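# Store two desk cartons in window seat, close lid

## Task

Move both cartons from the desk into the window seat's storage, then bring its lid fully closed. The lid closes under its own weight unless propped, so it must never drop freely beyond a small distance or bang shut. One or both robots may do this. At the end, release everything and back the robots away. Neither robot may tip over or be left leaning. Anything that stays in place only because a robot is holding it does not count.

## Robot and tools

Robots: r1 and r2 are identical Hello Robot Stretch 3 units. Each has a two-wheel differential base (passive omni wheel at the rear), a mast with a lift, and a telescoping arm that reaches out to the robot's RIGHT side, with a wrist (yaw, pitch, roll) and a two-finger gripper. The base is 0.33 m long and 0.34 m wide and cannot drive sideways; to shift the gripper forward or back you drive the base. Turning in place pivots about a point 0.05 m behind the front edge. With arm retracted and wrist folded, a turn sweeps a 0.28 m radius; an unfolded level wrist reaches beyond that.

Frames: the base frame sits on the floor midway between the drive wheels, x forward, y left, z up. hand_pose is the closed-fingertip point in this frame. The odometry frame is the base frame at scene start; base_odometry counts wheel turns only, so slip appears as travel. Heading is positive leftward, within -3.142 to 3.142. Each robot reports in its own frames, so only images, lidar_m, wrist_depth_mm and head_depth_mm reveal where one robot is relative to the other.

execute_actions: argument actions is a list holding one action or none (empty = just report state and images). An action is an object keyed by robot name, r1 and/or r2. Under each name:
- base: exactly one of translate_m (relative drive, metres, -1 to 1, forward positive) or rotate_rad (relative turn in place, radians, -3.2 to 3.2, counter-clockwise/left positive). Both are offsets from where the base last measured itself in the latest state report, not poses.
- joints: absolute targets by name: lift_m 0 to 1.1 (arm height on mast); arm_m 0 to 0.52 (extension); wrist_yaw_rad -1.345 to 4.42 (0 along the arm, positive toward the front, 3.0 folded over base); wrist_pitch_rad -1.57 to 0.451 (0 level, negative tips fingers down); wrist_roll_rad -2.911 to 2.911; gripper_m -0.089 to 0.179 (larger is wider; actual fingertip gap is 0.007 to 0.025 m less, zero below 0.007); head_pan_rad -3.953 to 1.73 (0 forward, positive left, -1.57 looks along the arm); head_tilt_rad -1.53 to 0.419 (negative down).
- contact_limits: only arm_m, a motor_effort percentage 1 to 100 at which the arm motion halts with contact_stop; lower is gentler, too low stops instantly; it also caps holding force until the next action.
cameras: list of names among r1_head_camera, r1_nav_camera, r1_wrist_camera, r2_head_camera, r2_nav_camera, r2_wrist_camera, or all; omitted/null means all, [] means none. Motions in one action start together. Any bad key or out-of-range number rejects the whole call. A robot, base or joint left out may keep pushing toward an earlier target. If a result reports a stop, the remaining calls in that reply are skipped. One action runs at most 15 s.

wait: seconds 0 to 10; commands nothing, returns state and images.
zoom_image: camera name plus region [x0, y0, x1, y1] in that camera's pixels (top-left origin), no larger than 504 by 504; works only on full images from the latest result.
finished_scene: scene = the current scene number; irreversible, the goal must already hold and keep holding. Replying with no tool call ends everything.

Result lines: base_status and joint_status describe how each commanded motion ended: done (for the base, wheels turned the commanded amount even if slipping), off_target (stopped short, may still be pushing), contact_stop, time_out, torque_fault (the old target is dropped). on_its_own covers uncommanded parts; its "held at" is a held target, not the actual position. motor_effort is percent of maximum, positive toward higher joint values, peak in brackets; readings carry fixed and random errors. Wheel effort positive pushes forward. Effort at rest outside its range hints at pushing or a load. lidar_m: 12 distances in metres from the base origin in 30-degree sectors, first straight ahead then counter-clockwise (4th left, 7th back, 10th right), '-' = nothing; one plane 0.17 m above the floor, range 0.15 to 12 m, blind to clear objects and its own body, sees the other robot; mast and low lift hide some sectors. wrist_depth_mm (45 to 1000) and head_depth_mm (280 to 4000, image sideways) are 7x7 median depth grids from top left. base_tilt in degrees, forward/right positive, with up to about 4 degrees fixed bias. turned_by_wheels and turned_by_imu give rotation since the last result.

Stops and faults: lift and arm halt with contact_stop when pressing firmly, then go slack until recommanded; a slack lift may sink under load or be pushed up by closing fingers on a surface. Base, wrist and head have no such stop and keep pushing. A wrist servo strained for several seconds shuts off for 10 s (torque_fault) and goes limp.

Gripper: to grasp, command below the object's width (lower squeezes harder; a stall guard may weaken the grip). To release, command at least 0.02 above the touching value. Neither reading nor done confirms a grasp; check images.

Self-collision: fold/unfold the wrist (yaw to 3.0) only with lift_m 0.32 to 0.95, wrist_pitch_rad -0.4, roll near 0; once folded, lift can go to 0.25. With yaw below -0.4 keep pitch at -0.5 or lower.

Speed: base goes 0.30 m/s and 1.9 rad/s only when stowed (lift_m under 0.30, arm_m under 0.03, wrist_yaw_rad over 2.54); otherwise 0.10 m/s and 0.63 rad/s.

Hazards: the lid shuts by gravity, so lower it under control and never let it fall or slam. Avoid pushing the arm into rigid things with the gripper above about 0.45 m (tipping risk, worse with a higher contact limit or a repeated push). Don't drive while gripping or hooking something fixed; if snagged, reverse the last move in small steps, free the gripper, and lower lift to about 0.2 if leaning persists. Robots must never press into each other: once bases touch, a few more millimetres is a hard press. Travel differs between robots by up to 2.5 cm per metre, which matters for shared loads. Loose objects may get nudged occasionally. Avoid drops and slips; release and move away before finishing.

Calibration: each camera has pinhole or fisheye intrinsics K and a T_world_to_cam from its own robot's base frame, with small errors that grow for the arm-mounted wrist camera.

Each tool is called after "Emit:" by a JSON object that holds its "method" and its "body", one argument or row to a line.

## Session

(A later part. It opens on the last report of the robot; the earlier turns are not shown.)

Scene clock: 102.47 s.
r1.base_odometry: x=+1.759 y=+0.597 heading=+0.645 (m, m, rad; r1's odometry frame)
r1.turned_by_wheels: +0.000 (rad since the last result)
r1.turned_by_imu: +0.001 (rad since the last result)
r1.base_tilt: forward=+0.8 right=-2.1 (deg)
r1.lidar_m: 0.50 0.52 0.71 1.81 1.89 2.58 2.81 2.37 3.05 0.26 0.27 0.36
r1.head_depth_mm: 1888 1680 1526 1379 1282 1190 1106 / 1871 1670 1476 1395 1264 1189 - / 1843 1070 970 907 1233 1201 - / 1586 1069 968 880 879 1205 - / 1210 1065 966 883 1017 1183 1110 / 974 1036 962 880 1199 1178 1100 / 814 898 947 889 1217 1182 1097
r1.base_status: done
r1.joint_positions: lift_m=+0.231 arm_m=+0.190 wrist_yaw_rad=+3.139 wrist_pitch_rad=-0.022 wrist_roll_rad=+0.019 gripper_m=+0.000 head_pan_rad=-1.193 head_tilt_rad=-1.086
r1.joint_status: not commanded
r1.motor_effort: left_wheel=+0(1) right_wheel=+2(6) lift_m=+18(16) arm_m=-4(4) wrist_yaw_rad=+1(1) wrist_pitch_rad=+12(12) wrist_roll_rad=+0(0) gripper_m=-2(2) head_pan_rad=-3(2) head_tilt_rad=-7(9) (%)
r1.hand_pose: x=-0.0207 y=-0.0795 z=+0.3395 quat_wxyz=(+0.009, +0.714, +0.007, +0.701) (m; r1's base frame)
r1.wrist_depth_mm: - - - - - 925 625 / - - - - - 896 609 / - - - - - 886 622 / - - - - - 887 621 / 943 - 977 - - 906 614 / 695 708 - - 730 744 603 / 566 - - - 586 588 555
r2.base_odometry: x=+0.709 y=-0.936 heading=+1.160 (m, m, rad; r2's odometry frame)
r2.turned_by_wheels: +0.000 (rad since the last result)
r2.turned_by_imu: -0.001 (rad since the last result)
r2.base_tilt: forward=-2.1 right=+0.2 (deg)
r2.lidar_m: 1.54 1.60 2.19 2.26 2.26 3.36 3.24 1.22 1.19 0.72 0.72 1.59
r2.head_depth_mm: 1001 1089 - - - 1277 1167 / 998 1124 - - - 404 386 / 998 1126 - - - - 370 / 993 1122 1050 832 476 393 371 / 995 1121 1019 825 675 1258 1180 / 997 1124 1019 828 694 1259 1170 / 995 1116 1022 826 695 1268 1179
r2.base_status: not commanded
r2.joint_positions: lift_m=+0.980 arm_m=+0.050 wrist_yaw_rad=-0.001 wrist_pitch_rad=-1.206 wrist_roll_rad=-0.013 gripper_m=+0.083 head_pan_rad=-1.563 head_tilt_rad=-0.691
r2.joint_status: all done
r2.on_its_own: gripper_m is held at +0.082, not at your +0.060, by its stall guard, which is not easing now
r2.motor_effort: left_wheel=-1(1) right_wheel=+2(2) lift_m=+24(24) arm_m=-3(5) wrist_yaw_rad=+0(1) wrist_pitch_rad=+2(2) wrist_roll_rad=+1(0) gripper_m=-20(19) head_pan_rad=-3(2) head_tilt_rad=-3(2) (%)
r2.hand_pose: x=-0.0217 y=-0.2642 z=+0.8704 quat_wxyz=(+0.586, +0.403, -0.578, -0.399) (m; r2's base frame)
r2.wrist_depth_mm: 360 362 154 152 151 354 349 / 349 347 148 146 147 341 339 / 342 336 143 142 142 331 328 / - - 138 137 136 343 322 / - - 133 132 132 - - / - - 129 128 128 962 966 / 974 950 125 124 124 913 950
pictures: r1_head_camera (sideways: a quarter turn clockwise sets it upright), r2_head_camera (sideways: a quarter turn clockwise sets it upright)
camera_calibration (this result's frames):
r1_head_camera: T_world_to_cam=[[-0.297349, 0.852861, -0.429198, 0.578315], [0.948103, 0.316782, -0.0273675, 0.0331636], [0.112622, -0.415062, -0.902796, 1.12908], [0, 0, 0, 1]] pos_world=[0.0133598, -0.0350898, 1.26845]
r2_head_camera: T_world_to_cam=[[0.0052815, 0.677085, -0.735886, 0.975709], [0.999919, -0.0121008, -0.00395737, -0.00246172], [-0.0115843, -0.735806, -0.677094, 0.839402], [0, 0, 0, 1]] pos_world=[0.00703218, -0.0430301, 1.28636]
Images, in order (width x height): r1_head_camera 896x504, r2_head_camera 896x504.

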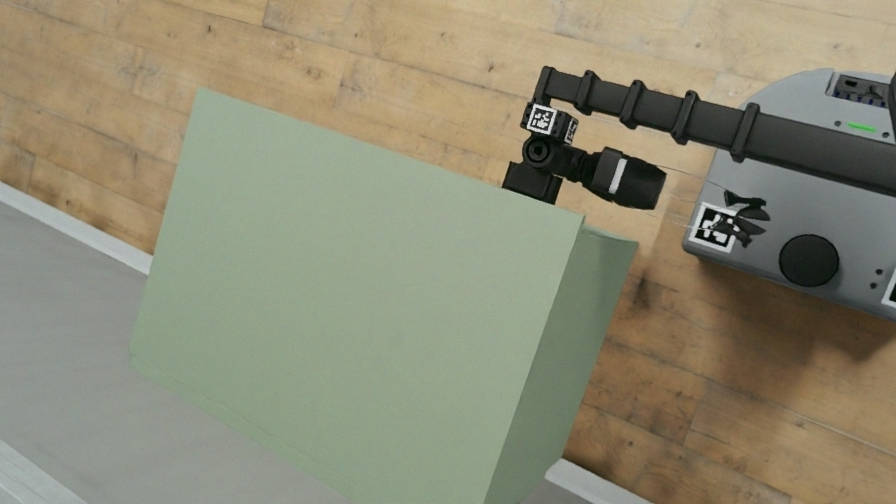

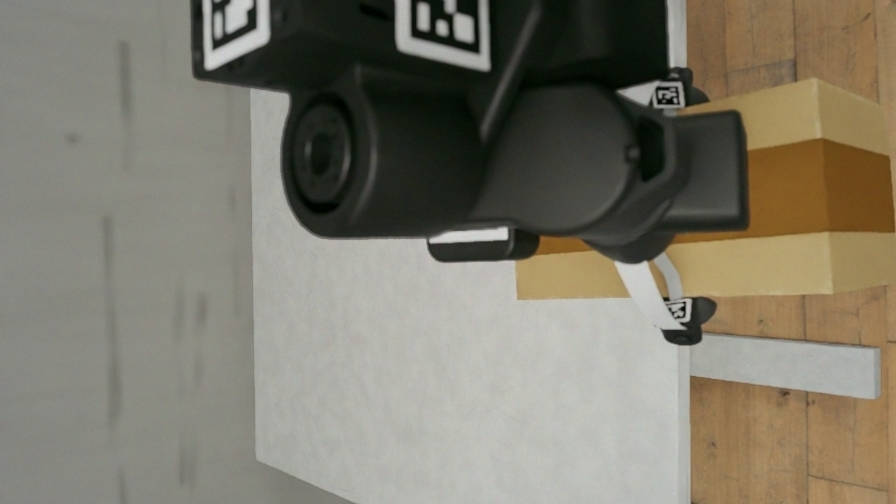

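Emit:
{"method": "execute_actions", "body": {
  "actions": [
    {"r1":{"base":{"translate_m":0.006},"joints":{"lift_m":0.33}},"r2":{"base":{"rotate_rad":1.9}}}
  ],
  "cameras": ["r1_head_camera"]
}}

Scene clock: 113.97 s.
r1.base_odometry: x=+1.764 y=+0.601 heading=+0.645 (m, m, rad; r1's odometry frame)
r1.turned_by_wheels: +0.000 (rad since the last result)
r1.turned_by_imu: +0.001 (rad since the last result)
r1.base_tilt: forward=+0.8 right=-2.1 (deg)
r1.lidar_m: 0.49 0.51 0.70 1.81 1.88 2.58 2.82 2.51 3.05 0.26 0.27 0.36
r1.head_depth_mm: 1866 1675 1516 1391 1280 1185 1108 / 1858 1028 1485 1389 1273 1188 - / 1838 1020 916 850 1265 1209 - / 1576 1036 928 840 903 1211 - / 1194 1047 937 849 1020 1182 1109 / 959 1031 949 858 1203 1179 1106 / 804 886 936 881 1198 1180 1102
r1.base_status: done
r1.joint_positions: lift_m=+0.329 arm_m=+0.190 wrist_yaw_rad=+3.139 wrist_pitch_rad=-0.022 wrist_roll_rad=+0.019 gripper_m=+0.000 head_pan_rad=-1.193 head_tilt_rad=-1.087
r1.joint_status: all done
r1.motor_effort: left_wheel=+1(2) right_wheel=+0(6) lift_m=+68(74) arm_m=-3(4) wrist_yaw_rad=+1(2) wrist_pitch_rad=+12(12) wrist_roll_rad=+0(0) gripper_m=-3(2) head_pan_rad=-2(2) head_tilt_rad=-8(8) (%)
r1.hand_pose: x=-0.0207 y=-0.0795 z=+0.4379 quat_wxyz=(+0.009, +0.714, +0.007, +0.701) (m; r1's base frame)
r1.wrist_depth_mm: - - - - - 908 604 / - - - - - 891 627 / - - - - - 906 613 / - - - - - 926 603 / - - - - - 904 603 / 888 911 904 897 955 823 615 / 711 722 775 769 745 722 591
r2.base_odometry: x=+0.709 y=-0.936 heading=+3.060 (m, m, rad; r2's odometry frame)
r2.turned_by_wheels: +1.900 (rad since the last result)
r2.turned_by_imu: +1.924 (rad since the last result)
r2.base_tilt: forward=-2.2 right=+0.1 (deg)
r2.lidar_m: 2.25 2.54 3.23 1.23 1.22 1.14 0.72 1.39 1.54 1.54 1.86 2.62
r2.head_depth_mm: 1308 1416 - - - 1312 1173 / 1340 1498 - - - 404 387 / 1384 1562 - - - - 371 / 1426 1608 1829 1874 477 394 371 / 1462 1656 1922 1856 1519 1291 1179 / 1520 1708 1999 1848 1563 1347 1185 / 1549 1786 2063 1863 1560 1343 1183
r2.base_status: done
r2.joint_positions: lift_m=+0.980 arm_m=+0.050 wrist_yaw_rad=-0.001 wrist_pitch_rad=-1.206 wrist_roll_rad=-0.013 gripper_m=+0.083 head_pan_rad=-1.563 head_tilt_rad=-0.691
r2.joint_status: not commanded
r2.on_its_own: gripper_m is held at +0.082, not at your +0.060, by its stall guard, which is not easing now
r2.motor_effort: left_wheel=-2(7) right_wheel=+3(8) lift_m=+24(24) arm_m=-3(3) wrist_yaw_rad=+1(1) wrist_pitch_rad=+2(2) wrist_roll_rad=+1(1) gripper_m=-20(19) head_pan_rad=-4(4) head_tilt_rad=-3(3) (%)
r2.hand_pose: x=-0.0217 y=-0.2642 z=+0.8704 quat_wxyz=(+0.586, +0.403, -0.578, -0.399) (m; r2's base frame)
r2.wrist_depth_mm: - - 154 152 152 - - / - - 149 147 146 - - / - - 143 142 142 - - / - - 138 137 137 - - / - - 133 132 133 - - / - - 130 129 129 968 972 / 974 952 125 124 125 911 948
pictures: r1_head_camera (sideways: a quarter turn clockwise sets it upright)
camera_calibration (this result's frames):
r1_head_camera: T_world_to_cam=[[-0.297365, 0.853225, -0.428464, 0.577358], [0.948137, 0.316678, -0.0274122, 0.0332215], [0.112296, -0.414394, -0.903143, 1.12953], [0, 0, 0, 1]] pos_world=[0.0133452, -0.0350654, 1.26842]
Images, in order (width x height): r1_head_camera 896x504.

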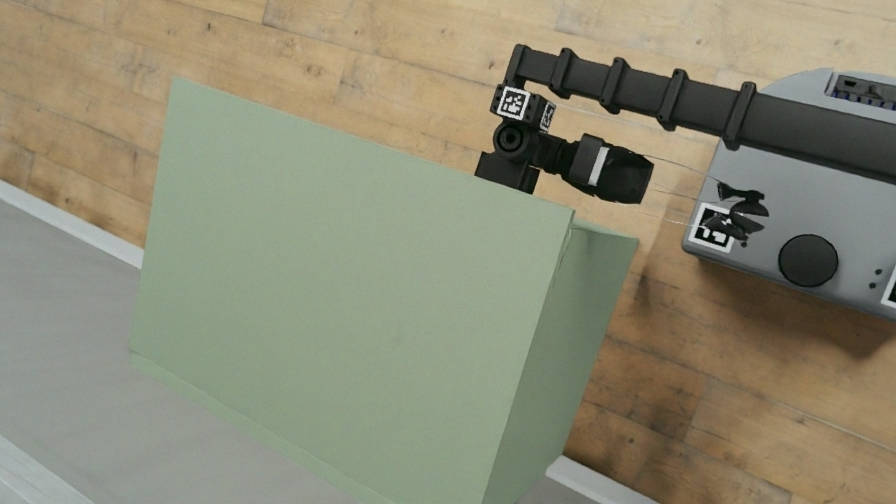

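Emit:
{"method": "execute_actions", "body": {
  "actions": [
    {"r1":{"base":{"translate_m":0.012},"joints":{"lift_m":0.375}},"r2":{"base":{"translate_m":0.25},"joints":{"lift_m":0.78}}}
  ],
  "cameras": []
}}

Emit:
{"method": "execute_actions", "body": {
  "actions": [
    {"r1":{"base":{"translate_m":0.028},"joints":{"lift_m":0.44}},"r2":{"base":{"translate_m":0.25}}}
  ],
  "cameras": ["r1_head_camera"]
}}

Scene clock: 125.13 s.
r1.base_odometry: x=+1.773 y=+0.608 heading=+0.645 (m, m, rad; r1's odometry frame)
r1.turned_by_wheels: +0.000 (rad since the last result)
r1.turned_by_imu: +0.001 (rad since the last result)
r1.base_tilt: forward=+0.9 right=-2.0 (deg)
r1.lidar_m: 0.48 0.50 0.68 1.81 1.88 2.58 2.84 2.28 3.03 0.26 0.26 0.36
r1.head_depth_mm: 1872 1679 1517 1396 1273 1189 1106 / 1873 963 1482 1409 1279 - - / 1831 979 872 795 1250 1209 - / 1522 1002 892 799 876 1206 - / 1161 1042 918 821 1014 1180 1113 / 936 1016 943 840 1208 1181 1101 / 776 861 930 874 1180 1179 1101
r1.base_status: done
r1.joint_positions: lift_m=+0.374 arm_m=+0.190 wrist_yaw_rad=+3.139 wrist_pitch_rad=-0.022 wrist_roll_rad=+0.019 gripper_m=+0.000 head_pan_rad=-1.193 head_tilt_rad=-1.087
r1.joint_status: all done
r1.motor_effort: left_wheel=+0(3) right_wheel=+3(14) lift_m=+69(68) arm_m=-3(3) wrist_yaw_rad=+1(1) wrist_pitch_rad=+13(12) wrist_roll_rad=+0(0) gripper_m=-2(2) head_pan_rad=-3(3) head_tilt_rad=-7(8) (%)
r1.hand_pose: x=-0.0208 y=-0.0795 z=+0.4829 quat_wxyz=(+0.009, +0.714, +0.007, +0.701) (m; r1's base frame)
r1.wrist_depth_mm: - - - - - 901 600 / - - - - - 886 581 / - - - - - 853 590 / - - - - - 870 601 / - - - - - 867 604 / 989 994 - 973 - 847 594 / 809 798 794 801 818 769 589
r2.base_odometry: x=+0.460 y=-0.916 heading=+3.060 (m, m, rad; r2's odometry frame)
r2.turned_by_wheels: +0.000 (rad since the last result)
r2.turned_by_imu: +0.000 (rad since the last result)
r2.base_tilt: forward=-2.1 right=+0.1 (deg)
r2.lidar_m: 2.01 2.29 3.15 2.45 1.54 1.38 0.97 1.67 1.62 1.63 1.96 2.39
r2.head_depth_mm: 1369 1534 1727 1827 1550 - - / 1414 1592 1806 1849 1564 - - / 1444 1644 1870 1857 1568 - - / 1492 1692 1940 1846 1572 611 534 / 1540 1744 2016 1871 1563 1347 1174 / 1593 1822 2088 1870 1566 1346 1185 / 1651 1896 2150 1866 1560 1351 1180
r2.base_status: done
r2.joint_positions: lift_m=+0.780 arm_m=+0.050 wrist_yaw_rad=-0.001 wrist_pitch_rad=-1.206 wrist_roll_rad=-0.013 gripper_m=+0.083 head_pan_rad=-1.563 head_tilt_rad=-0.691
r2.joint_status: all done
r2.on_its_own: gripper_m is held at +0.082, not at your +0.060, by its stall guard, which is not easing now
r2.motor_effort: left_wheel=-2(4) right_wheel=+3(6) lift_m=+16(19) arm_m=-3(3) wrist_yaw_rad=+0(0) wrist_pitch_rad=+2(2) wrist_roll_rad=+0(0) gripper_m=-19(20) head_pan_rad=-3(2) head_tilt_rad=-2(3) (%)
r2.hand_pose: x=-0.0217 y=-0.2642 z=+0.6710 quat_wxyz=(+0.586, +0.403, -0.578, -0.399) (m; r2's base frame)
r2.wrist_depth_mm: 938 980 155 152 152 932 907 / 912 894 148 146 146 891 905 / 904 862 143 142 141 861 857 / 838 859 138 137 136 848 823 / 830 827 134 132 132 816 796 / 801 - 129 128 128 787 779 / 776 771 125 124 125 758 757
pictures: none
No camera images: the call's "cameras" was empty. Leave "cameras" out to get every camera's image.

Scene clock: 129.13 s.
r1.base_odometry: x=+1.796 y=+0.625 heading=+0.645 (m, m, rad; r1's odometry frame)
r1.turned_by_wheels: +0.000 (rad since the last result)
r1.turned_by_imu: +0.000 (rad since the last result)
r1.base_tilt: forward=+0.9 right=-2.2 (deg)
r1.lidar_m: 0.45 0.47 0.64 1.76 1.89 2.58 2.86 2.06 3.04 0.26 0.26 0.36
r1.head_depth_mm: 1868 1681 1515 1406 1263 1187 1105 / 1869 880 1458 1403 1286 1208 - / 1807 918 804 720 862 1208 - / 1436 971 844 745 939 1208 - / 1092 1032 891 779 1014 1181 1109 / 882 988 939 818 1207 1180 1100 / 676 813 905 873 1141 1173 1100
r1.base_status: done
r1.joint_positions: lift_m=+0.439 arm_m=+0.190 wrist_yaw_rad=+3.139 wrist_pitch_rad=-0.022 wrist_roll_rad=+0.019 gripper_m=+0.000 head_pan_rad=-1.193 head_tilt_rad=-1.087
r1.joint_status: all done
r1.motor_effort: left_wheel=-1(6) right_wheel=+7(17) lift_m=+68(66) arm_m=-3(3) wrist_yaw_rad=+0(1) wrist_pitch_rad=+12(12) wrist_roll_rad=+0(0) gripper_m=-2(2) head_pan_rad=-3(2) head_tilt_rad=-7(7) (%)
r1.hand_pose: x=-0.0207 y=-0.0795 z=+0.5479 quat_wxyz=(+0.009, +0.714, +0.007, +0.701) (m; r1's base frame)
r1.wrist_depth_mm: - - - - - 824 550 / - - - - - 833 553 / - - - - - 843 560 / - - - - - 832 558 / - - - - - 846 565 / - - - - - 812 557 / 863 879 861 882 875 810 570
r2.base_odometry: x=+0.211 y=-0.895 heading=+3.060 (m, m, rad; r2's odometry frame)
r2.turned_by_wheels: +0.000 (rad since the last result)
r2.turned_by_imu: +0.001 (rad since the last result)
r2.base_tilt: forward=-2.2 right=+0.2 (deg)
r2.lidar_m: 1.76 2.08 3.07 2.87 1.81 1.62 1.22 1.90 1.70 1.71 2.05 2.15
r2.head_depth_mm: 1446 1607 1830 1857 1550 - - / 1479 1667 1896 1849 1577 - - / 1532 1721 1970 1856 1553 - - / 1578 1775 2044 1859 1542 611 535 / 1628 1840 2083 1860 1555 1342 1180 / 1685 1915 2165 1870 1563 1354 1185 / 1734 1975 2219 1881 1569 1362 1185
r2.base_status: done
r2.joint_positions: lift_m=+0.780 arm_m=+0.050 wrist_yaw_rad=-0.001 wrist_pitch_rad=-1.206 wrist_roll_rad=-0.013 gripper_m=+0.083 head_pan_rad=-1.563 head_tilt_rad=-0.691
r2.joint_status: not commanded
r2.on_its_own: gripper_m is held at +0.082, not at your +0.060, by its stall guard, which is not easing now
r2.motor_effort: left_wheel=-1(5) right_wheel=+3(8) lift_m=+16(16) arm_m=-3(3) wrist_yaw_rad=+0(1) wrist_pitch_rad=+2(2) wrist_roll_rad=+0(1) gripper_m=-18(19) head_pan_rad=-4(3) head_tilt_rad=-3(3) (%)
r2.hand_pose: x=-0.0217 y=-0.2642 z=+0.6710 quat_wxyz=(+0.586, +0.403, -0.578, -0.399) (m; r2's base frame)
r2.wrist_depth_mm: 937 960 155 152 152 906 918 / 901 919 149 147 146 870 900 / 889 885 143 142 141 851 844 / 855 852 138 137 137 830 846 / 824 827 134 132 132 817 815 / 787 - 129 128 128 793 793 / 793 779 126 124 125 748 741
pictures: r1_head_camera (sideways: a quarter turn clockwise sets it upright)
camera_calibration (this result's frames):
r1_head_camera: T_world_to_cam=[[-0.29736, 0.853227, -0.428464, 0.577357], [0.948139, 0.316672, -0.0274122, 0.0332215], [0.112294, -0.414394, -0.903143, 1.12953], [0, 0, 0, 1]] pos_world=[0.0133449, -0.0350654, 1.26842]
Images, in order (width x height): r1_head_camera 896x504.

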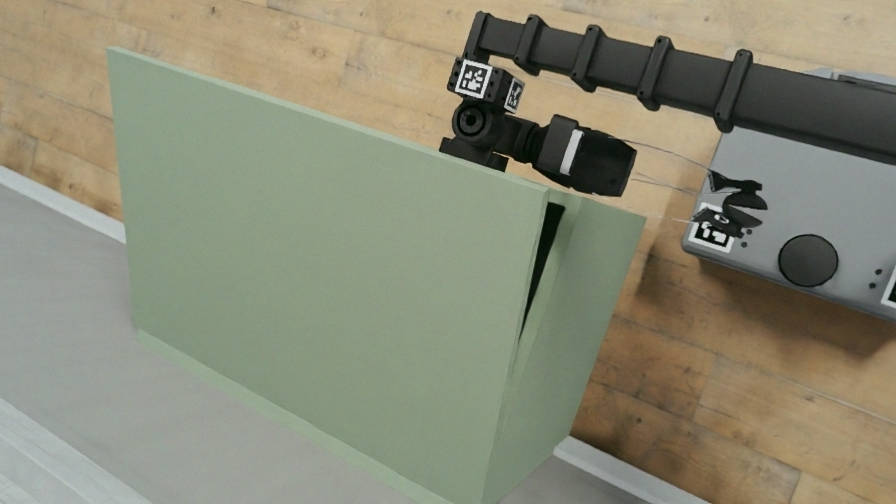

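Emit:
{"method": "execute_actions", "body": {
  "actions": [
    {"r1":{"base":{"translate_m":0.04},"joints":{"lift_m":0.485}},"r2":{"base":{"translate_m":0.3}}}
  ],
  "cameras": []
}}

Emit:
{"method": "execute_actions", "body": {
  "actions": [
    {"r1":{"base":{"translate_m":0.05},"joints":{"lift_m":0.525}},"r2":{"base":{"translate_m":0.3}}}
  ],
  "cameras": ["r1_head_camera"]
}}

Scene clock: 139.70 s.
r1.base_odometry: x=+1.827 y=+0.649 heading=+0.644 (m, m, rad; r1's odometry frame)
r1.turned_by_wheels: -0.001 (rad since the last result)
r1.turned_by_imu: +0.000 (rad since the last result)
r1.base_tilt: forward=+0.9 right=-2.2 (deg)
r1.lidar_m: 0.41 0.43 0.59 1.60 1.88 2.58 2.90 1.82 3.03 0.26 0.26 0.36
r1.head_depth_mm: 1861 1649 1530 1422 1276 1188 1111 / 1860 812 744 1346 1281 1201 - / 1793 881 756 663 1046 1199 - / 1311 963 812 707 989 1208 - / 998 1036 878 757 1083 1187 1106 / 793 901 935 818 1207 1185 1102 / 636 741 825 871 1061 1156 1104
r1.base_status: done
r1.joint_positions: lift_m=+0.484 arm_m=+0.190 wrist_yaw_rad=+3.139 wrist_pitch_rad=-0.022 wrist_roll_rad=+0.019 gripper_m=+0.000 head_pan_rad=-1.193 head_tilt_rad=-1.087
r1.joint_status: all done
r1.on_its_own: right_wheel is at rest, and its effort (+19) is outside its rest range (-18 to +18)
r1.motor_effort: left_wheel=-4(5) right_wheel=+19(21) lift_m=+65(71) arm_m=-3(3) wrist_yaw_rad=+1(1) wrist_pitch_rad=+12(12) wrist_roll_rad=+0(0) gripper_m=-2(2) head_pan_rad=-2(2) head_tilt_rad=-7(8) (%)
r1.hand_pose: x=-0.0207 y=-0.0795 z=+0.5930 quat_wxyz=(+0.009, +0.714, +0.007, +0.701) (m; r1's base frame)
r1.wrist_depth_mm: - - - - - 747 517 / - - - - - 769 516 / - - - - - 742 518 / - - - - - 750 521 / - - - - - 765 524 / - - - - - 756 507 / 921 976 972 928 958 746 515
r2.base_odometry: x=-0.088 y=-0.871 heading=+3.060 (m, m, rad; r2's odometry frame)
r2.turned_by_wheels: +0.000 (rad since the last result)
r2.turned_by_imu: +0.000 (rad since the last result)
r2.base_tilt: forward=-2.2 right=+0.1 (deg)
r2.lidar_m: 1.46 1.83 2.97 2.98 1.62 1.90 1.52 2.01 1.80 1.80 2.09 1.87
r2.head_depth_mm: 1535 1708 1938 1846 1551 - - / 1565 1765 2022 1843 1565 - - / 1619 1827 2072 1847 1545 - - / 1673 1890 2131 1840 1553 610 534 / 1698 1936 2155 1856 1568 1340 1181 / 1761 2024 2250 1874 1566 1342 1184 / 1837 2113 2282 1865 1568 1345 1187
r2.base_status: done
r2.joint_positions: lift_m=+0.780 arm_m=+0.050 wrist_yaw_rad=-0.001 wrist_pitch_rad=-1.206 wrist_roll_rad=-0.013 gripper_m=+0.083 head_pan_rad=-1.563 head_tilt_rad=-0.691
r2.joint_status: not commanded
r2.on_its_own: gripper_m is held at +0.082, not at your +0.060, by its stall guard, which is not easing now
r2.motor_effort: left_wheel=-2(3) right_wheel=+3(9) lift_m=+16(16) arm_m=-3(3) wrist_yaw_rad=+0(0) wrist_pitch_rad=+2(2) wrist_roll_rad=+1(0) gripper_m=-19(19) head_pan_rad=-2(4) head_tilt_rad=-2(3) (%)
r2.hand_pose: x=-0.0217 y=-0.2642 z=+0.6710 quat_wxyz=(+0.586, +0.403, -0.578, -0.399) (m; r2's base frame)
r2.wrist_depth_mm: 949 932 155 152 152 941 927 / 916 899 148 147 147 890 878 / 880 879 143 142 142 873 845 / 845 864 138 137 137 838 838 / 841 833 134 132 132 800 812 / 807 - 129 128 128 781 778 / 774 762 126 125 124 757 771
pictures: none
No camera images: the call's "cameras" was empty. Leave "cameras" out to get every camera's image.

Scene clock: 144.13 s.
r1.base_odometry: x=+1.867 y=+0.679 heading=+0.644 (m, m, rad; r1's odometry frame)
r1.turned_by_wheels: -0.001 (rad since the last result)
r1.turned_by_imu: -0.031 (rad since the last result)
r1.base_tilt: forward=+0.9 right=-2.2 (deg)
r1.lidar_m: 0.37 0.38 0.51 1.28 1.87 2.50 2.95 1.57 3.07 0.25 0.26 0.35
r1.head_depth_mm: 1812 1648 1508 1433 - 1185 1106 / 1851 750 683 1071 1268 1205 - / 1742 833 709 614 1040 1196 - / 1275 942 785 672 1092 1204 - / 950 1022 881 738 1070 1179 1114 / 679 843 921 823 1148 1176 1098 / 613 621 757 836 953 1098 1098
r1.base_status: done
r1.joint_positions: lift_m=+0.524 arm_m=+0.190 wrist_yaw_rad=+3.153 wrist_pitch_rad=-0.023 wrist_roll_rad=-0.008 gripper_m=+0.000 head_pan_rad=-1.193 head_tilt_rad=-1.087
r1.joint_status: all done
r1.on_its_own: right_wheel is at rest, and its effort (+26) is outside its rest range (-18 to +18)
r1.motor_effort: left_wheel=-3(6) right_wheel=+26(28) lift_m=+57(63) arm_m=-3(3) wrist_yaw_rad=-12(12) wrist_pitch_rad=+13(13) wrist_roll_rad=+15(15) gripper_m=-2(1) head_pan_rad=-2(4) head_tilt_rad=-7(6) (%)
r1.hand_pose: x=-0.0243 y=-0.0795 z=+0.6329 quat_wxyz=(+0.004, +0.704, +0.013, +0.710) (m; r1's base frame)
r1.wrist_depth_mm: - - - - - 688 471 / - - - - - 698 472 / - - - - - 686 469 / - - - - - 681 457 / - - - - - 678 461 / - - - - - 662 453 / 961 967 993 - 986 672 460
r2.base_odometry: x=-0.387 y=-0.846 heading=+3.060 (m, m, rad; r2's odometry frame)
r2.turned_by_wheels: +0.000 (rad since the last result)
r2.turned_by_imu: +0.001 (rad since the last result)
r2.base_tilt: forward=-2.2 right=+0.1 (deg)
r2.lidar_m: 1.16 1.39 2.88 2.89 2.43 1.83 1.82 2.12 1.89 1.90 1.77 1.59
r2.head_depth_mm: 1608 1810 2035 1843 1555 - - / 1660 1858 2079 1848 1570 - - / 1710 1924 2172 1866 1553 - - / 1742 2002 2171 1855 1551 612 534 / 1813 2060 2229 1867 1559 1353 1179 / 1861 2120 2306 1876 1574 1343 1187 / 1933 2196 2333 1859 1571 1349 1187
r2.base_status: done
r2.joint_positions: lift_m=+0.780 arm_m=+0.050 wrist_yaw_rad=-0.001 wrist_pitch_rad=-1.206 wrist_roll_rad=-0.013 gripper_m=+0.083 head_pan_rad=-1.563 head_tilt_rad=-0.691
r2.joint_status: not commanded
r2.on_its_own: gripper_m is held at +0.082, not at your +0.060, by its stall guard, which is not easing now
r2.motor_effort: left_wheel=-2(4) right_wheel=+2(8) lift_m=+16(15) arm_m=-3(3) wrist_yaw_rad=+0(1) wrist_pitch_rad=+2(2) wrist_roll_rad=+1(1) gripper_m=-19(19) head_pan_rad=-3(2) head_tilt_rad=-3(2) (%)
r2.hand_pose: x=-0.0217 y=-0.2642 z=+0.6710 quat_wxyz=(+0.586, +0.403, -0.578, -0.399) (m; r2's base frame)
r2.wrist_depth_mm: 944 939 155 152 152 910 915 / 927 887 149 147 147 893 898 / 877 878 143 141 142 857 860 / 873 855 138 137 137 839 828 / 835 837 134 132 132 806 805 / 808 - 129 129 128 792 787 / 783 753 125 125 124 760 755
pictures: r1_head_camera (sideways: a quarter turn clockwise sets it upright)
camera_calibration (this result's frames):
r1_head_camera: T_world_to_cam=[[-0.297359, 0.853227, -0.428464, 0.577358], [0.948139, 0.316672, -0.0274122, 0.0332215], [0.112293, -0.414394, -0.903143, 1.12953], [0, 0, 0, 1]] pos_world=[0.0133449, -0.0350655, 1.26842]
Images, in order (width x height): r1_head_camera 896x504.

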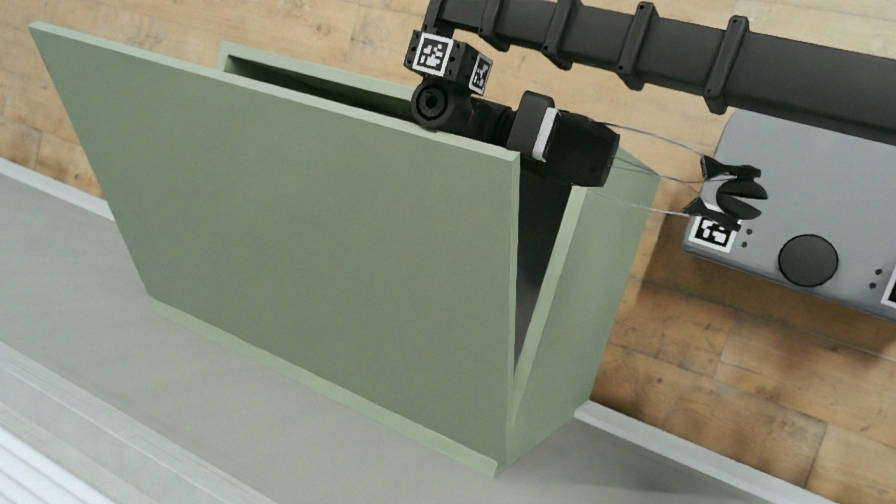

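Emit:
{"method": "execute_actions", "body": {
  "actions": [
    {"r1":{"base":{"translate_m":0.015},"joints":{"lift_m":0.565}},"r2":{"base":{"translate_m":0.25}}}
  ],
  "cameras": ["r1_head_camera"]
}}

Emit:
{"method": "execute_actions", "body": {
  "actions": [
    {"r1":{"base":{"translate_m":0.04},"joints":{"lift_m":0.595}},"r2":{"base":{"translate_m":0.25}}}
  ],
  "cameras": ["r1_head_camera"]
}}

Scene clock: 152.40 s.
r1.base_odometry: x=+1.879 y=+0.688 heading=+0.643 (m, m, rad; r1's odometry frame)
r1.turned_by_wheels: +0.000 (rad since the last result)
r1.turned_by_imu: +0.000 (rad since the last result)
r1.base_tilt: forward=+1.0 right=-1.9 (deg)
r1.lidar_m: 0.35 0.36 0.48 1.22 1.87 2.50 2.96 1.38 0.27 0.25 0.26 0.35
r1.head_depth_mm: 1785 1686 1481 1355 - - 1097 / 836 707 1014 - 1267 1204 - / 1631 792 662 578 996 1196 - / 1222 930 751 632 1084 1210 - / 912 998 872 716 1101 1180 1110 / 657 808 904 825 1111 1181 1102 / 587 593 725 814 920 1064 1091
r1.base_status: done
r1.joint_positions: lift_m=+0.564 arm_m=+0.190 wrist_yaw_rad=+3.142 wrist_pitch_rad=-0.023 wrist_roll_rad=+0.012 gripper_m=+0.000 head_pan_rad=-1.193 head_tilt_rad=-1.087
r1.joint_status: all done
r1.motor_effort: left_wheel=-1(3) right_wheel=+13(27) lift_m=+64(67) arm_m=-3(3) wrist_yaw_rad=-2(12) wrist_pitch_rad=+13(14) wrist_roll_rad=+3(15) gripper_m=-3(3) head_pan_rad=-2(2) head_tilt_rad=-7(6) (%)
r1.hand_pose: x=-0.0214 y=-0.0795 z=+0.6728 quat_wxyz=(+0.008, +0.711, +0.008, +0.703) (m; r1's base frame)
r1.wrist_depth_mm: - - - - - 642 440 / - - - - - 641 445 / - - - - - 654 434 / - - - - - 627 437 / - - - - - 642 446 / - - - - - 642 438 / - - - - - 644 432
r2.base_odometry: x=-0.636 y=-0.826 heading=+3.059 (m, m, rad; r2's odometry frame)
r2.turned_by_wheels: +0.000 (rad since the last result)
r2.turned_by_imu: +0.000 (rad since the last result)
r2.base_tilt: forward=-2.2 right=+0.1 (deg)
r2.lidar_m: 0.92 1.10 2.79 2.81 2.70 2.03 2.07 2.20 1.98 1.98 1.51 1.35
r2.head_depth_mm: 1692 1876 2070 1835 1548 - - / 1721 1944 2134 1850 1564 - - / 1790 1996 2193 1853 1551 - - / 1848 2101 2237 1866 1558 609 534 / 1893 2158 2308 1862 1563 1347 1175 / 1972 2250 2287 1876 1564 1352 1187 / 1990 2171 2241 1867 1579 1349 1191
r2.base_status: done
r2.joint_positions: lift_m=+0.780 arm_m=+0.050 wrist_yaw_rad=-0.001 wrist_pitch_rad=-1.206 wrist_roll_rad=-0.013 gripper_m=+0.083 head_pan_rad=-1.563 head_tilt_rad=-0.691
r2.joint_status: not commanded
r2.on_its_own: gripper_m is held at +0.082, not at your +0.060, by its stall guard, which is not easing now
r2.motor_effort: left_wheel=-2(4) right_wheel=+3(7) lift_m=+15(16) arm_m=-3(3) wrist_yaw_rad=+0(1) wrist_pitch_rad=+2(2) wrist_roll_rad=+0(1) gripper_m=-19(20) head_pan_rad=-3(4) head_tilt_rad=-3(3) (%)
r2.hand_pose: x=-0.0217 y=-0.2642 z=+0.6710 quat_wxyz=(+0.586, +0.403, -0.578, -0.399) (m; r2's base frame)
r2.wrist_depth_mm: 935 948 154 152 152 922 928 / 910 907 149 147 146 893 886 / 888 877 143 142 141 861 837 / 841 860 139 137 137 831 825 / 807 824 133 132 132 812 794 / 797 - 129 128 128 775 785 / 780 765 126 125 124 749 758
pictures: r1_head_camera (sideways: a quarter turn clockwise sets it upright)
camera_calibration (this result's frames):
r1_head_camera: T_world_to_cam=[[-0.297359, 0.853227, -0.428464, 0.577357], [0.948139, 0.316672, -0.0274122, 0.0332215], [0.112293, -0.414394, -0.903143, 1.12953], [0, 0, 0, 1]] pos_world=[0.0133449, -0.0350654, 1.26842]
Images, in order (width x height): r1_head_camera 896x504.

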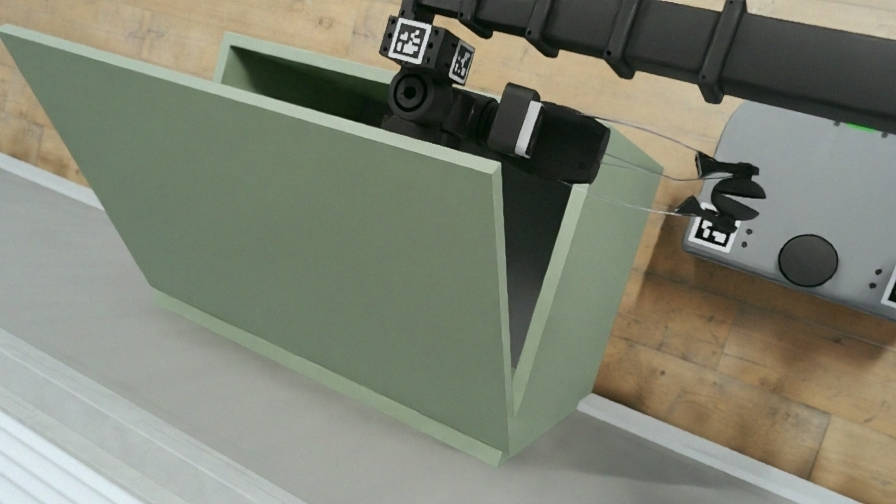

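Scene clock: 156.40 s.
r1.base_odometry: x=+1.911 y=+0.712 heading=+0.643 (m, m, rad; r1's odometry frame)
r1.turned_by_wheels: -0.001 (rad since the last result)
r1.turned_by_imu: +0.000 (rad since the last result)
r1.base_tilt: forward=+1.0 right=-2.2 (deg)
r1.lidar_m: 0.31 0.32 0.43 1.08 1.87 2.50 2.99 1.18 0.26 0.25 0.26 0.33
r1.head_depth_mm: 1788 1688 1154 1356 1296 - - / 798 651 878 - 862 1203 - / 1477 772 624 542 982 1200 - / 1094 963 744 623 1099 1206 - / 792 931 919 724 1127 1184 1114 / 617 675 811 848 1024 1169 1099 / 520 556 606 720 819 953 1069
r1.base_status: done
r1.joint_positions: lift_m=+0.594 arm_m=+0.190 wrist_yaw_rad=+3.142 wrist_pitch_rad=-0.023 wrist_roll_rad=+0.013 gripper_m=+0.000 head_pan_rad=-1.193 head_tilt_rad=-1.087
r1.joint_status: all done
r1.motor_effort: left_wheel=-2(3) right_wheel=+16(20) lift_m=+59(67) arm_m=-3(4) wrist_yaw_rad=-2(2) wrist_pitch_rad=+12(13) wrist_roll_rad=+3(3) gripper_m=-2(2) head_pan_rad=-1(2) head_tilt_rad=-8(7) (%)
r1.hand_pose: x=-0.0214 y=-0.0795 z=+0.7030 quat_wxyz=(+0.008, +0.711, +0.008, +0.703) (m; r1's base frame)
r1.wrist_depth_mm: - - - - - 568 392 / - - - - - 564 392 / - - - - - 565 396 / - - - - - 568 392 / - - - - - 572 395 / - - - - 940 560 397 / - - - - - 575 390
r2.base_odometry: x=-0.885 y=-0.805 heading=+3.059 (m, m, rad; r2's odometry frame)
r2.turned_by_wheels: +0.000 (rad since the last result)
r2.turned_by_imu: +0.001 (rad since the last result)
r2.base_tilt: forward=-2.2 right=+0.1 (deg)
r2.lidar_m: 0.68 0.82 2.59 2.72 2.95 2.25 2.33 2.30 2.06 2.00 1.24 0.68
r2.head_depth_mm: 1759 1957 2143 1846 1555 - - / 1795 2010 2187 1851 1573 - - / 1850 2097 2264 1858 1550 - - / 1898 2147 2294 1857 1554 611 536 / 1977 2224 2305 1854 1553 1346 1180 / 1974 2152 2216 1863 1566 1346 1182 / 1711 1794 1924 1870 1563 1351 1181
r2.base_status: done
r2.joint_positions: lift_m=+0.780 arm_m=+0.050 wrist_yaw_rad=-0.001 wrist_pitch_rad=-1.206 wrist_roll_rad=-0.013 gripper_m=+0.083 head_pan_rad=-1.563 head_tilt_rad=-0.691
r2.joint_status: not commanded
r2.on_its_own: gripper_m is held at +0.082, not at your +0.060, by its stall guard, which is not easing now
r2.motor_effort: left_wheel=-1(4) right_wheel=+3(8) lift_m=+16(16) arm_m=-3(3) wrist_yaw_rad=+0(0) wrist_pitch_rad=+2(2) wrist_roll_rad=+1(1) gripper_m=-20(19) head_pan_rad=-5(5) head_tilt_rad=-2(3) (%)
r2.hand_pose: x=-0.0217 y=-0.2642 z=+0.6710 quat_wxyz=(+0.586, +0.403, -0.578, -0.399) (m; r2's base frame)
r2.wrist_depth_mm: 929 964 155 152 152 941 903 / 905 899 149 147 146 886 883 / 878 879 143 142 141 864 856 / 850 853 138 137 137 844 845 / 829 832 134 132 132 809 801 / 798 - 130 129 128 784 773 / 770 774 126 125 124 748 755
pictures: r1_head_camera (sideways: a quarter turn clockwise sets it upright)
camera_calibration (this result's frames):
r1_head_camera: T_world_to_cam=[[-0.297359, 0.853227, -0.428464, 0.577358], [0.948139, 0.316671, -0.0274122, 0.0332215], [0.112293, -0.414394, -0.903143, 1.12953], [0, 0, 0, 1]] pos_world=[0.0133449, -0.0350655, 1.26842]
Images, in order (width x height): r1_head_camera 896x504.

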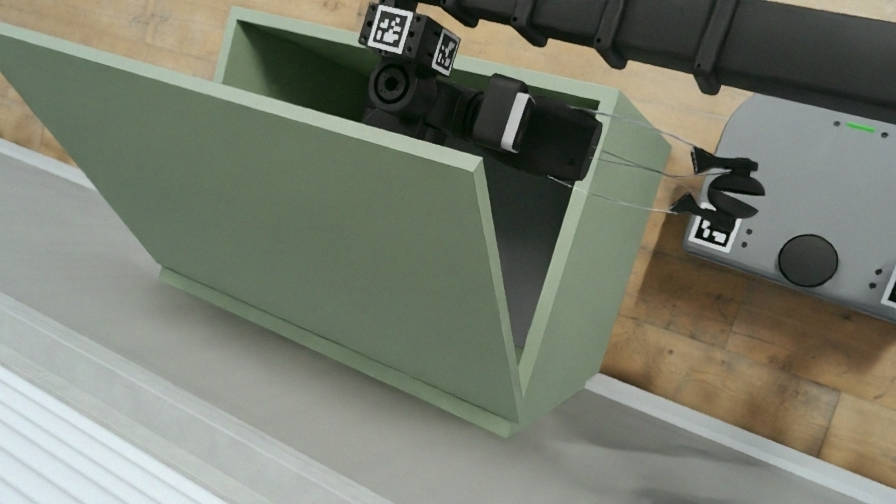

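Emit:
{"method": "execute_actions", "body": {
  "actions": [
    {"r1":{"base":{"translate_m":0.06},"joints":{"lift_m":0.615}},"r2":{"base":{"translate_m":0.23}}}
  ],
  "cameras": []
}}

Emit:
{"method": "execute_actions", "body": {
  "actions": [
    {"r1":{"base":{"translate_m":0.07},"joints":{"lift_m":0.625}},"r2":{"base":{"rotate_rad":1.225},"joints":{"head_tilt_rad":-0.9}}}
  ],
  "cameras": ["r1_head_camera","r2_head_camera"]
}}

Scene clock: 170.40 s.
r1.base_odometry: x=+1.959 y=+0.748 heading=+0.642 (m, m, rad; r1's odometry frame)
r1.turned_by_wheels: -0.001 (rad since the last result)
r1.turned_by_imu: +0.001 (rad since the last result)
r1.base_tilt: forward=+0.8 right=-2.0 (deg)
r1.lidar_m: 0.25 0.26 0.35 0.89 1.86 2.51 3.04 1.01 0.26 0.25 0.26 0.27
r1.head_depth_mm: 1785 1680 1173 999 906 - - / 780 605 550 - 892 1173 - / 1243 786 600 519 983 1182 - / 879 990 796 623 1090 1205 - / 618 735 879 805 1027 1184 1109 / 501 552 549 755 873 1087 1091 / 415 454 499 493 657 761 905
r1.base_status: done
r1.joint_positions: lift_m=+0.614 arm_m=+0.190 wrist_yaw_rad=+3.142 wrist_pitch_rad=-0.022 wrist_roll_rad=+0.013 gripper_m=+0.000 head_pan_rad=-1.193 head_tilt_rad=-1.087
r1.joint_status: all done
r1.motor_effort: left_wheel=-2(3) right_wheel=+15(22) lift_m=+57(63) arm_m=-2(3) wrist_yaw_rad=-2(2) wrist_pitch_rad=+12(13) wrist_roll_rad=+3(3) gripper_m=-2(4) head_pan_rad=-3(2) head_tilt_rad=-7(8) (%)
r1.hand_pose: x=-0.0214 y=-0.0795 z=+0.7231 quat_wxyz=(+0.008, +0.711, +0.008, +0.703) (m; r1's base frame)
r1.wrist_depth_mm: - - - - 835 478 325 / - - - - 885 472 324 / - - - - 868 474 324 / - - - - 857 471 326 / - - - - 846 469 321 / - - - - 760 473 323 / - - - - 989 467 326
r2.base_odometry: x=-1.115 y=-0.786 heading=+3.059 (m, m, rad; r2's odometry frame)
r2.turned_by_wheels: +0.000 (rad since the last result)
r2.turned_by_imu: +0.000 (rad since the last result)
r2.base_tilt: forward=-2.1 right=+0.1 (deg)
r2.lidar_m: 0.46 0.56 2.08 2.64 3.18 2.44 2.55 2.38 2.13 1.61 1.00 0.46
r2.head_depth_mm: 1828 2029 2200 1829 1543 - - / 1879 2084 2231 1849 1574 - - / 1922 2162 2308 1851 1557 - - / 1989 2233 2290 1850 1559 611 534 / 1946 2117 2194 1859 1560 1346 1175 / 1611 1719 1871 1815 1562 1347 1184 / 1368 1456 1549 1664 1573 1347 1185
r2.base_status: done
r2.joint_positions: lift_m=+0.780 arm_m=+0.050 wrist_yaw_rad=-0.001 wrist_pitch_rad=-1.206 wrist_roll_rad=-0.013 gripper_m=+0.083 head_pan_rad=-1.563 head_tilt_rad=-0.691
r2.joint_status: not commanded
r2.on_its_own: gripper_m is held at +0.082, not at your +0.060, by its stall guard, which is not easing now
r2.motor_effort: left_wheel=-3(5) right_wheel=+3(7) lift_m=+16(16) arm_m=-3(3) wrist_yaw_rad=+2(1) wrist_pitch_rad=+2(2) wrist_roll_rad=+0(1) gripper_m=-20(19) head_pan_rad=-3(3) head_tilt_rad=-3(2) (%)
r2.hand_pose: x=-0.0217 y=-0.2642 z=+0.6710 quat_wxyz=(+0.586, +0.403, -0.578, -0.399) (m; r2's base frame)
r2.wrist_depth_mm: 770 930 154 152 152 920 913 / 812 914 149 147 147 891 896 / 847 876 143 142 141 853 850 / 855 848 138 137 137 839 834 / 716 816 133 132 132 815 797 / 535 - 129 128 129 779 779 / 539 786 126 125 124 739 749
pictures: none
No camera images: the call's "cameras" was empty. Leave "cameras" out to get every camera's image.

Scene clock: 173.27 s.
r1.base_odometry: x=+2.015 y=+0.789 heading=+0.642 (m, m, rad; r1's odometry frame)
r1.turned_by_wheels: +0.000 (rad since the last result)
r1.turned_by_imu: +0.000 (rad since the last result)
r1.base_tilt: forward=+0.8 right=-2.0 (deg)
r1.lidar_m: 0.18 0.19 0.25 0.64 1.87 2.51 3.12 3.50 0.26 0.25 0.26 0.19
r1.head_depth_mm: 1802 1679 1180 1276 1209 - - / 810 567 1132 - 895 1152 - / 969 929 589 512 967 1191 - / 602 599 882 684 1023 1208 - / 445 515 527 770 879 1158 1107 / 353 393 446 474 638 787 1015 / 298 319 352 372 443 541 647
r1.base_status: done
r1.joint_positions: lift_m=+0.624 arm_m=+0.190 wrist_yaw_rad=+3.142 wrist_pitch_rad=-0.022 wrist_roll_rad=+0.013 gripper_m=+0.000 head_pan_rad=-1.193 head_tilt_rad=-1.087
r1.joint_status: all done
r1.motor_effort: left_wheel=-1(2) right_wheel=+11(19) lift_m=+55(59) arm_m=-3(3) wrist_yaw_rad=-2(1) wrist_pitch_rad=+12(12) wrist_roll_rad=+3(3) gripper_m=-3(2) head_pan_rad=-3(1) head_tilt_rad=-7(6) (%)
r1.hand_pose: x=-0.0214 y=-0.0794 z=+0.7332 quat_wxyz=(+0.008, +0.711, +0.008, +0.703) (m; r1's base frame)
r1.wrist_depth_mm: - - - - 640 359 245 / - - - - 628 357 244 / - - - - 644 355 245 / - - - - 647 355 244 / - - - - 632 354 244 / - - - - 573 353 243 / - - - - 737 354 246
r2.base_odometry: x=-1.115 y=-0.786 heading=-1.999 (m, m, rad; r2's odometry frame)
r2.turned_by_wheels: +1.225 (rad since the last result)
r2.turned_by_imu: +1.240 (rad since the last result)
r2.base_tilt: forward=-2.2 right=+0.1 (deg)
r2.lidar_m: 2.64 2.72 2.99 2.44 2.97 2.23 2.13 1.30 0.93 0.46 0.48 0.64
r2.head_depth_mm: 843 992 1198 1458 - - 1121 / 839 986 1190 1443 - 1217 1148 / 834 982 1187 1447 - 559 1150 / 813 817 1116 1345 621 561 1158 / 814 813 1116 1404 1054 1227 1121 / 825 808 1108 1397 1070 1220 1125 / 823 804 1099 1403 1058 1221 1118
r2.base_status: done
r2.joint_positions: lift_m=+0.780 arm_m=+0.050 wrist_yaw_rad=-0.001 wrist_pitch_rad=-1.206 wrist_roll_rad=-0.013 gripper_m=+0.083 head_pan_rad=-1.563 head_tilt_rad=-0.889
r2.joint_status: all done
r2.on_its_own: gripper_m is held at +0.082, not at your +0.060, by its stall guard, which is not easing now
r2.motor_effort: left_wheel=-2(7) right_wheel=+2(8) lift_m=+16(16) arm_m=-3(3) wrist_yaw_rad=+0(0) wrist_pitch_rad=+2(2) wrist_roll_rad=+1(1) gripper_m=-19(19) head_pan_rad=-4(4) head_tilt_rad=-3(16) (%)
r2.hand_pose: x=-0.0217 y=-0.2642 z=+0.6710 quat_wxyz=(+0.586, +0.403, -0.578, -0.399) (m; r2's base frame)
r2.wrist_depth_mm: 639 855 154 152 152 882 862 / 469 445 149 147 147 894 906 / 603 581 142 142 142 862 867 / 840 834 138 137 137 846 824 / 820 815 134 133 132 803 792 / 796 - 130 128 128 781 790 / 786 775 125 125 124 762 739
pictures: r1_head_camera (sideways: a quarter turn clockwise sets it upright), r2_head_camera (sideways: a quarter turn clockwise sets it upright)
camera_calibration (this result's frames):
r1_head_camera: T_world_to_cam=[[-0.297348, 0.853231, -0.428464, 0.577358], [0.948143, 0.316659, -0.0274122, 0.0332215], [0.112288, -0.414396, -0.903143, 1.12953], [0, 0, 0, 1]] pos_world=[0.0133444, -0.0350656, 1.26842]
r2_head_camera: T_world_to_cam=[[0.00431029, 0.808266, -0.588802, 0.784057], [0.99991, -0.0109785, -0.00775076, 0.0024754], [-0.0127289, -0.588716, -0.80824, 1.00996], [0, 0, 0, 1]] pos_world=[0.0070009, -0.0391222, 1.27796]
Images, in order (width x height): r1_head_camera 896x504, r2_head_camera 896x504.

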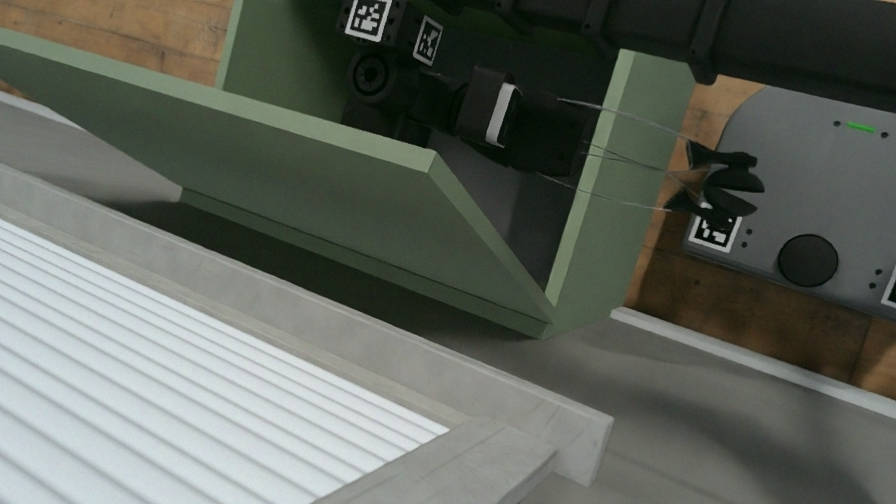

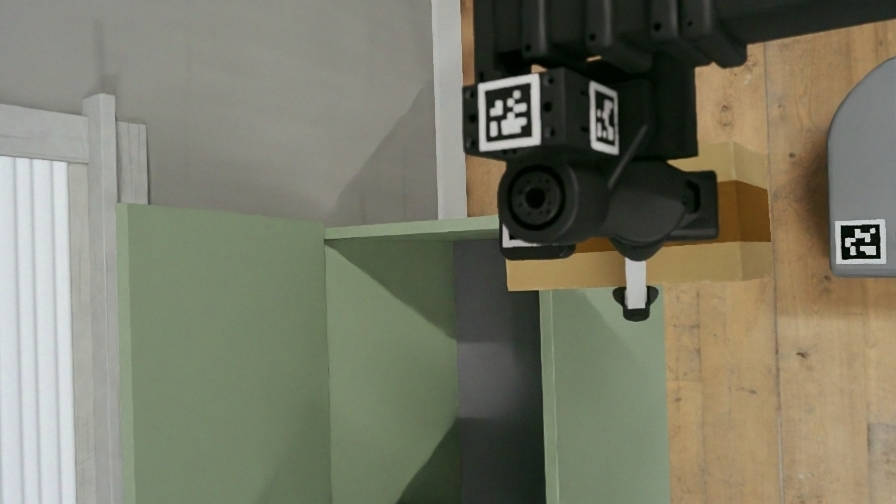

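Emit:
{"method": "execute_actions", "body": {
  "actions": [
    {"r2":{"base":{"translate_m":0.115},"joints":{"arm_m":0.42,"lift_m":0.75}}}
  ],
  "cameras": ["r2_head_camera"]
}}

Emit:
{"method": "execute_actions", "body": {
  "actions": [
    {"r2":{"joints":{"lift_m":0.36}}}
  ],
  "cameras": ["r2_head_camera","r2_wrist_camera"]
}}

Scene clock: 183.70 s.
r1.base_odometry: x=+2.015 y=+0.789 heading=+0.642 (m, m, rad; r1's odometry frame)
r1.turned_by_wheels: +0.000 (rad since the last result)
r1.turned_by_imu: +0.001 (rad since the last result)
r1.base_tilt: forward=+0.8 right=-2.1 (deg)
r1.lidar_m: 0.18 0.19 0.25 0.64 1.87 2.50 3.13 0.97 0.26 0.25 0.26 0.19
r1.head_depth_mm: 1804 806 1175 1275 1210 - - / 813 568 883 - 898 1157 - / 969 933 590 512 967 1189 - / 600 599 886 683 1025 1209 - / 445 515 527 769 878 1160 1107 / 352 394 447 474 637 786 1009 / 298 319 352 372 442 542 645
r1.base_status: not commanded
r1.joint_positions: lift_m=+0.624 arm_m=+0.190 wrist_yaw_rad=+3.142 wrist_pitch_rad=-0.022 wrist_roll_rad=+0.013 gripper_m=+0.000 head_pan_rad=-1.193 head_tilt_rad=-1.087
r1.joint_status: not commanded
r1.motor_effort: left_wheel=-1(1) right_wheel=+11(11) lift_m=+55(55) arm_m=-3(3) wrist_yaw_rad=-1(2) wrist_pitch_rad=+12(12) wrist_roll_rad=+3(3) gripper_m=-1(2) head_pan_rad=-2(3) head_tilt_rad=-6(7) (%)
r1.hand_pose: x=-0.0214 y=-0.0794 z=+0.7332 quat_wxyz=(+0.008, +0.711, +0.008, +0.703) (m; r1's base frame)
r1.wrist_depth_mm: - - - - 660 354 247 / - - - - 645 356 244 / - - - - 639 355 246 / - - - - 638 355 244 / - - - - 634 355 243 / - - - - 574 358 243 / - - - - 726 352 242
r2.base_odometry: x=-1.162 y=-0.891 heading=-1.999 (m, m, rad; r2's odometry frame)
r2.turned_by_wheels: +0.000 (rad since the last result)
r2.turned_by_imu: +0.000 (rad since the last result)
r2.base_tilt: forward=-2.1 right=+0.0 (deg)
r2.lidar_m: 2.53 2.60 3.00 2.43 2.98 2.34 2.25 1.29 0.48 0.46 0.48 0.97
r2.head_depth_mm: 827 987 1164 1454 - - 1114 / 830 - 1217 1467 1336 1242 1151 / 823 - 1070 1150 1034 1235 1155 / 814 810 826 1351 1033 1229 1149 / 825 811 1111 1399 1081 1227 1121 / 823 805 1102 1400 1071 1224 1123 / 822 799 1093 1337 1056 1224 1129
r2.base_status: done
r2.joint_positions: lift_m=+0.750 arm_m=+0.420 wrist_yaw_rad=-0.001 wrist_pitch_rad=-1.206 wrist_roll_rad=-0.013 gripper_m=+0.083 head_pan_rad=-1.563 head_tilt_rad=-0.889
r2.joint_status: all done
r2.on_its_own: gripper_m is held at +0.082, not at your +0.060, by its stall guard, which is not easing now
r2.motor_effort: left_wheel=-2(3) right_wheel=+2(8) lift_m=+15(14) arm_m=+4(3) wrist_yaw_rad=+1(1) wrist_pitch_rad=+2(2) wrist_roll_rad=+1(0) gripper_m=-19(19) head_pan_rad=-2(3) head_tilt_rad=-4(4) (%)
r2.hand_pose: x=-0.0217 y=-0.6334 z=+0.6410 quat_wxyz=(+0.586, +0.404, -0.578, -0.399) (m; r2's base frame)
r2.wrist_depth_mm: 322 314 155 152 152 303 368 / 490 503 148 147 147 485 471 / 526 668 143 142 142 678 664 / 525 743 138 137 137 800 784 / 538 721 133 132 132 773 780 / 534 - 129 128 128 753 755 / 501 487 125 125 124 729 736
pictures: r2_head_camera (sideways: a quarter turn clockwise sets it upright)
camera_calibration (this result's frames):
r2_head_camera: T_world_to_cam=[[0.00437472, 0.808309, -0.588743, 0.783979], [0.999909, -0.0110581, -0.00775214, 0.00247719], [-0.0127765, -0.588655, -0.808283, 1.01001], [0, 0, 0, 1]] pos_world=[0.00699775, -0.0391205, 1.27796]
Images, in order (width x height): r2_head_camera 896x504.

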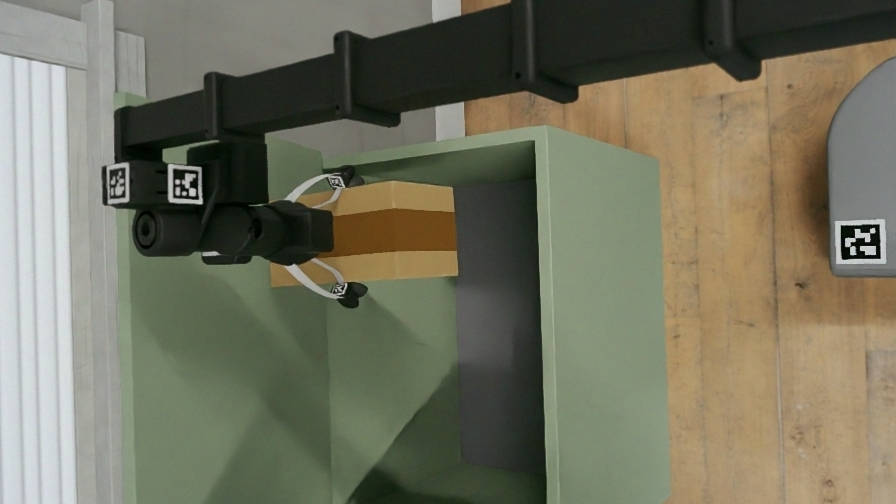

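Scene clock: 188.07 s.
r1.base_odometry: x=+2.015 y=+0.789 heading=+0.642 (m, m, rad; r1's odometry frame)
r1.turned_by_wheels: +0.000 (rad since the last result)
r1.turned_by_imu: +0.001 (rad since the last result)
r1.base_tilt: forward=+0.8 right=-2.1 (deg)
r1.lidar_m: 0.18 0.19 0.25 0.64 1.88 2.49 3.13 0.97 0.26 0.25 0.26 0.19
r1.head_depth_mm: 1823 1684 1086 1281 1214 - - / 811 568 1132 - 894 1150 - / 971 933 590 512 971 1197 - / 598 600 882 681 1026 1214 - / 446 514 527 768 880 1155 1110 / 352 394 447 474 637 787 1008 / 298 320 352 372 442 542 645
r1.base_status: not commanded
r1.joint_positions: lift_m=+0.624 arm_m=+0.190 wrist_yaw_rad=+3.142 wrist_pitch_rad=-0.022 wrist_roll_rad=+0.013 gripper_m=+0.000 head_pan_rad=-1.193 head_tilt_rad=-1.087
r1.joint_status: not commanded
r1.motor_effort: left_wheel=-1(1) right_wheel=+11(11) lift_m=+54(54) arm_m=-3(2) wrist_yaw_rad=-2(1) wrist_pitch_rad=+12(12) wrist_roll_rad=+3(3) gripper_m=-2(2) head_pan_rad=-3(3) head_tilt_rad=-6(8) (%)
r1.hand_pose: x=-0.0214 y=-0.0794 z=+0.7332 quat_wxyz=(+0.008, +0.711, +0.008, +0.703) (m; r1's base frame)
r1.wrist_depth_mm: - - - - 660 356 245 / - - - - 650 352 246 / - - - - 670 354 245 / - - - - 647 352 246 / - - - - 644 355 245 / - - - - 572 359 243 / - - - - 720 354 244
r2.base_odometry: x=-1.162 y=-0.891 heading=-1.999 (m, m, rad; r2's odometry frame)
r2.turned_by_wheels: +0.000 (rad since the last result)
r2.turned_by_imu: +0.000 (rad since the last result)
r2.base_tilt: forward=-2.1 right=+0.1 (deg)
r2.lidar_m: 2.52 2.61 2.99 2.43 2.97 2.34 2.25 1.29 0.48 0.46 0.48 0.97
r2.head_depth_mm: 827 992 1192 1473 1373 1234 1117 / 819 938 1191 1454 1374 1245 - / 814 821 1124 1103 1035 1235 1149 / 809 815 1116 1356 1028 1221 1148 / 824 810 1110 1409 1071 1218 1124 / 823 804 1110 1406 1069 1218 1122 / 821 800 1088 1338 1063 1222 1127
r2.base_status: not commanded
r2.joint_positions: lift_m=+0.360 arm_m=+0.420 wrist_yaw_rad=-0.001 wrist_pitch_rad=-1.206 wrist_roll_rad=-0.013 gripper_m=+0.083 head_pan_rad=-1.563 head_tilt_rad=-0.889
r2.joint_status: all done
r2.on_its_own: gripper_m is held at +0.082, not at your +0.060, by its stall guard, which is not easing now
r2.motor_effort: left_wheel=-2(2) right_wheel=+2(2) lift_m=+16(17) arm_m=+4(4) wrist_yaw_rad=-1(1) wrist_pitch_rad=+2(2) wrist_roll_rad=+1(1) gripper_m=-19(19) head_pan_rad=-3(3) head_tilt_rad=-3(4) (%)
r2.hand_pose: x=-0.0217 y=-0.6334 z=+0.2509 quat_wxyz=(+0.586, +0.404, -0.578, -0.399) (m; r2's base frame)
r2.wrist_depth_mm: 390 377 155 152 152 235 153 / 390 389 149 147 147 231 151 / 377 375 143 141 142 228 150 / 367 364 138 137 136 226 149 / 353 353 133 133 132 208 147 / 340 - 130 128 128 192 147 / 333 328 125 124 124 217 145
pictures: r2_head_camera (sideways: a quarter turn clockwise sets it upright), r2_wrist_camera
camera_calibration (this result's frames):
r2_head_camera: T_world_to_cam=[[0.00437462, 0.808309, -0.588743, 0.783979], [0.999909, -0.0110579, -0.00775214, 0.0024772], [-0.0127764, -0.588655, -0.808283, 1.01001], [0, 0, 0, 1]] pos_world=[0.00699776, -0.0391205, 1.27796]
r2_wrist_camera: T_world_to_cam=[[-0.997178, -0.0596656, -0.0455593, -0.0412847], [-0.0493074, 0.978178, -0.201832, 0.706838], [0.0566076, -0.199016, -0.97836, 0.286471], [0, 0, 0, 1]] pos_world=[-0.0225323, -0.636865, 0.421053]
Images, in order (width x height): r2_head_camera 896x504, r2_wrist_camera 644x364.

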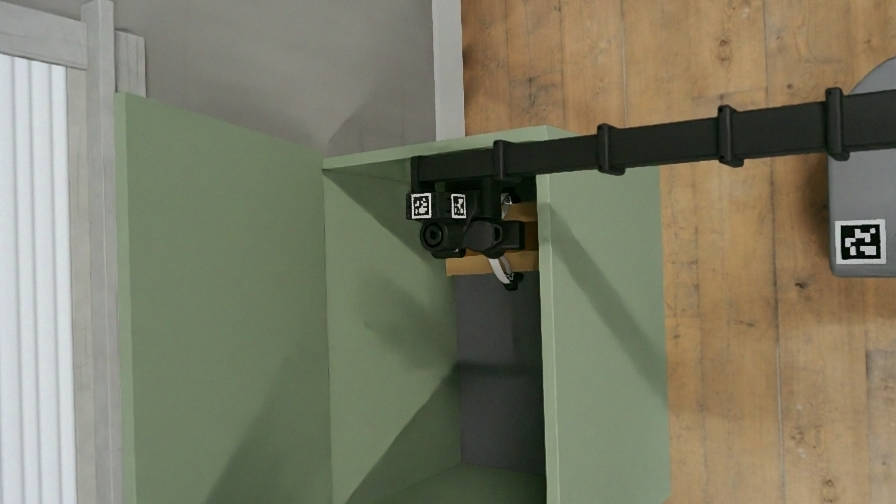

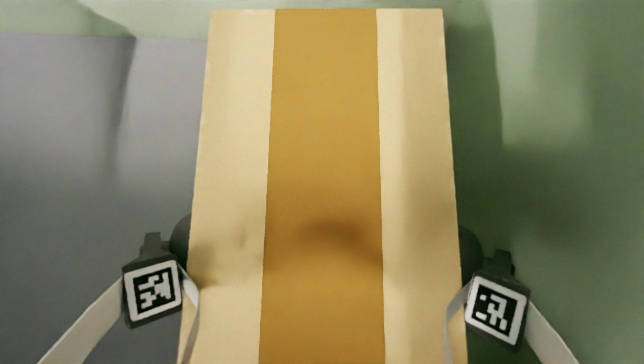

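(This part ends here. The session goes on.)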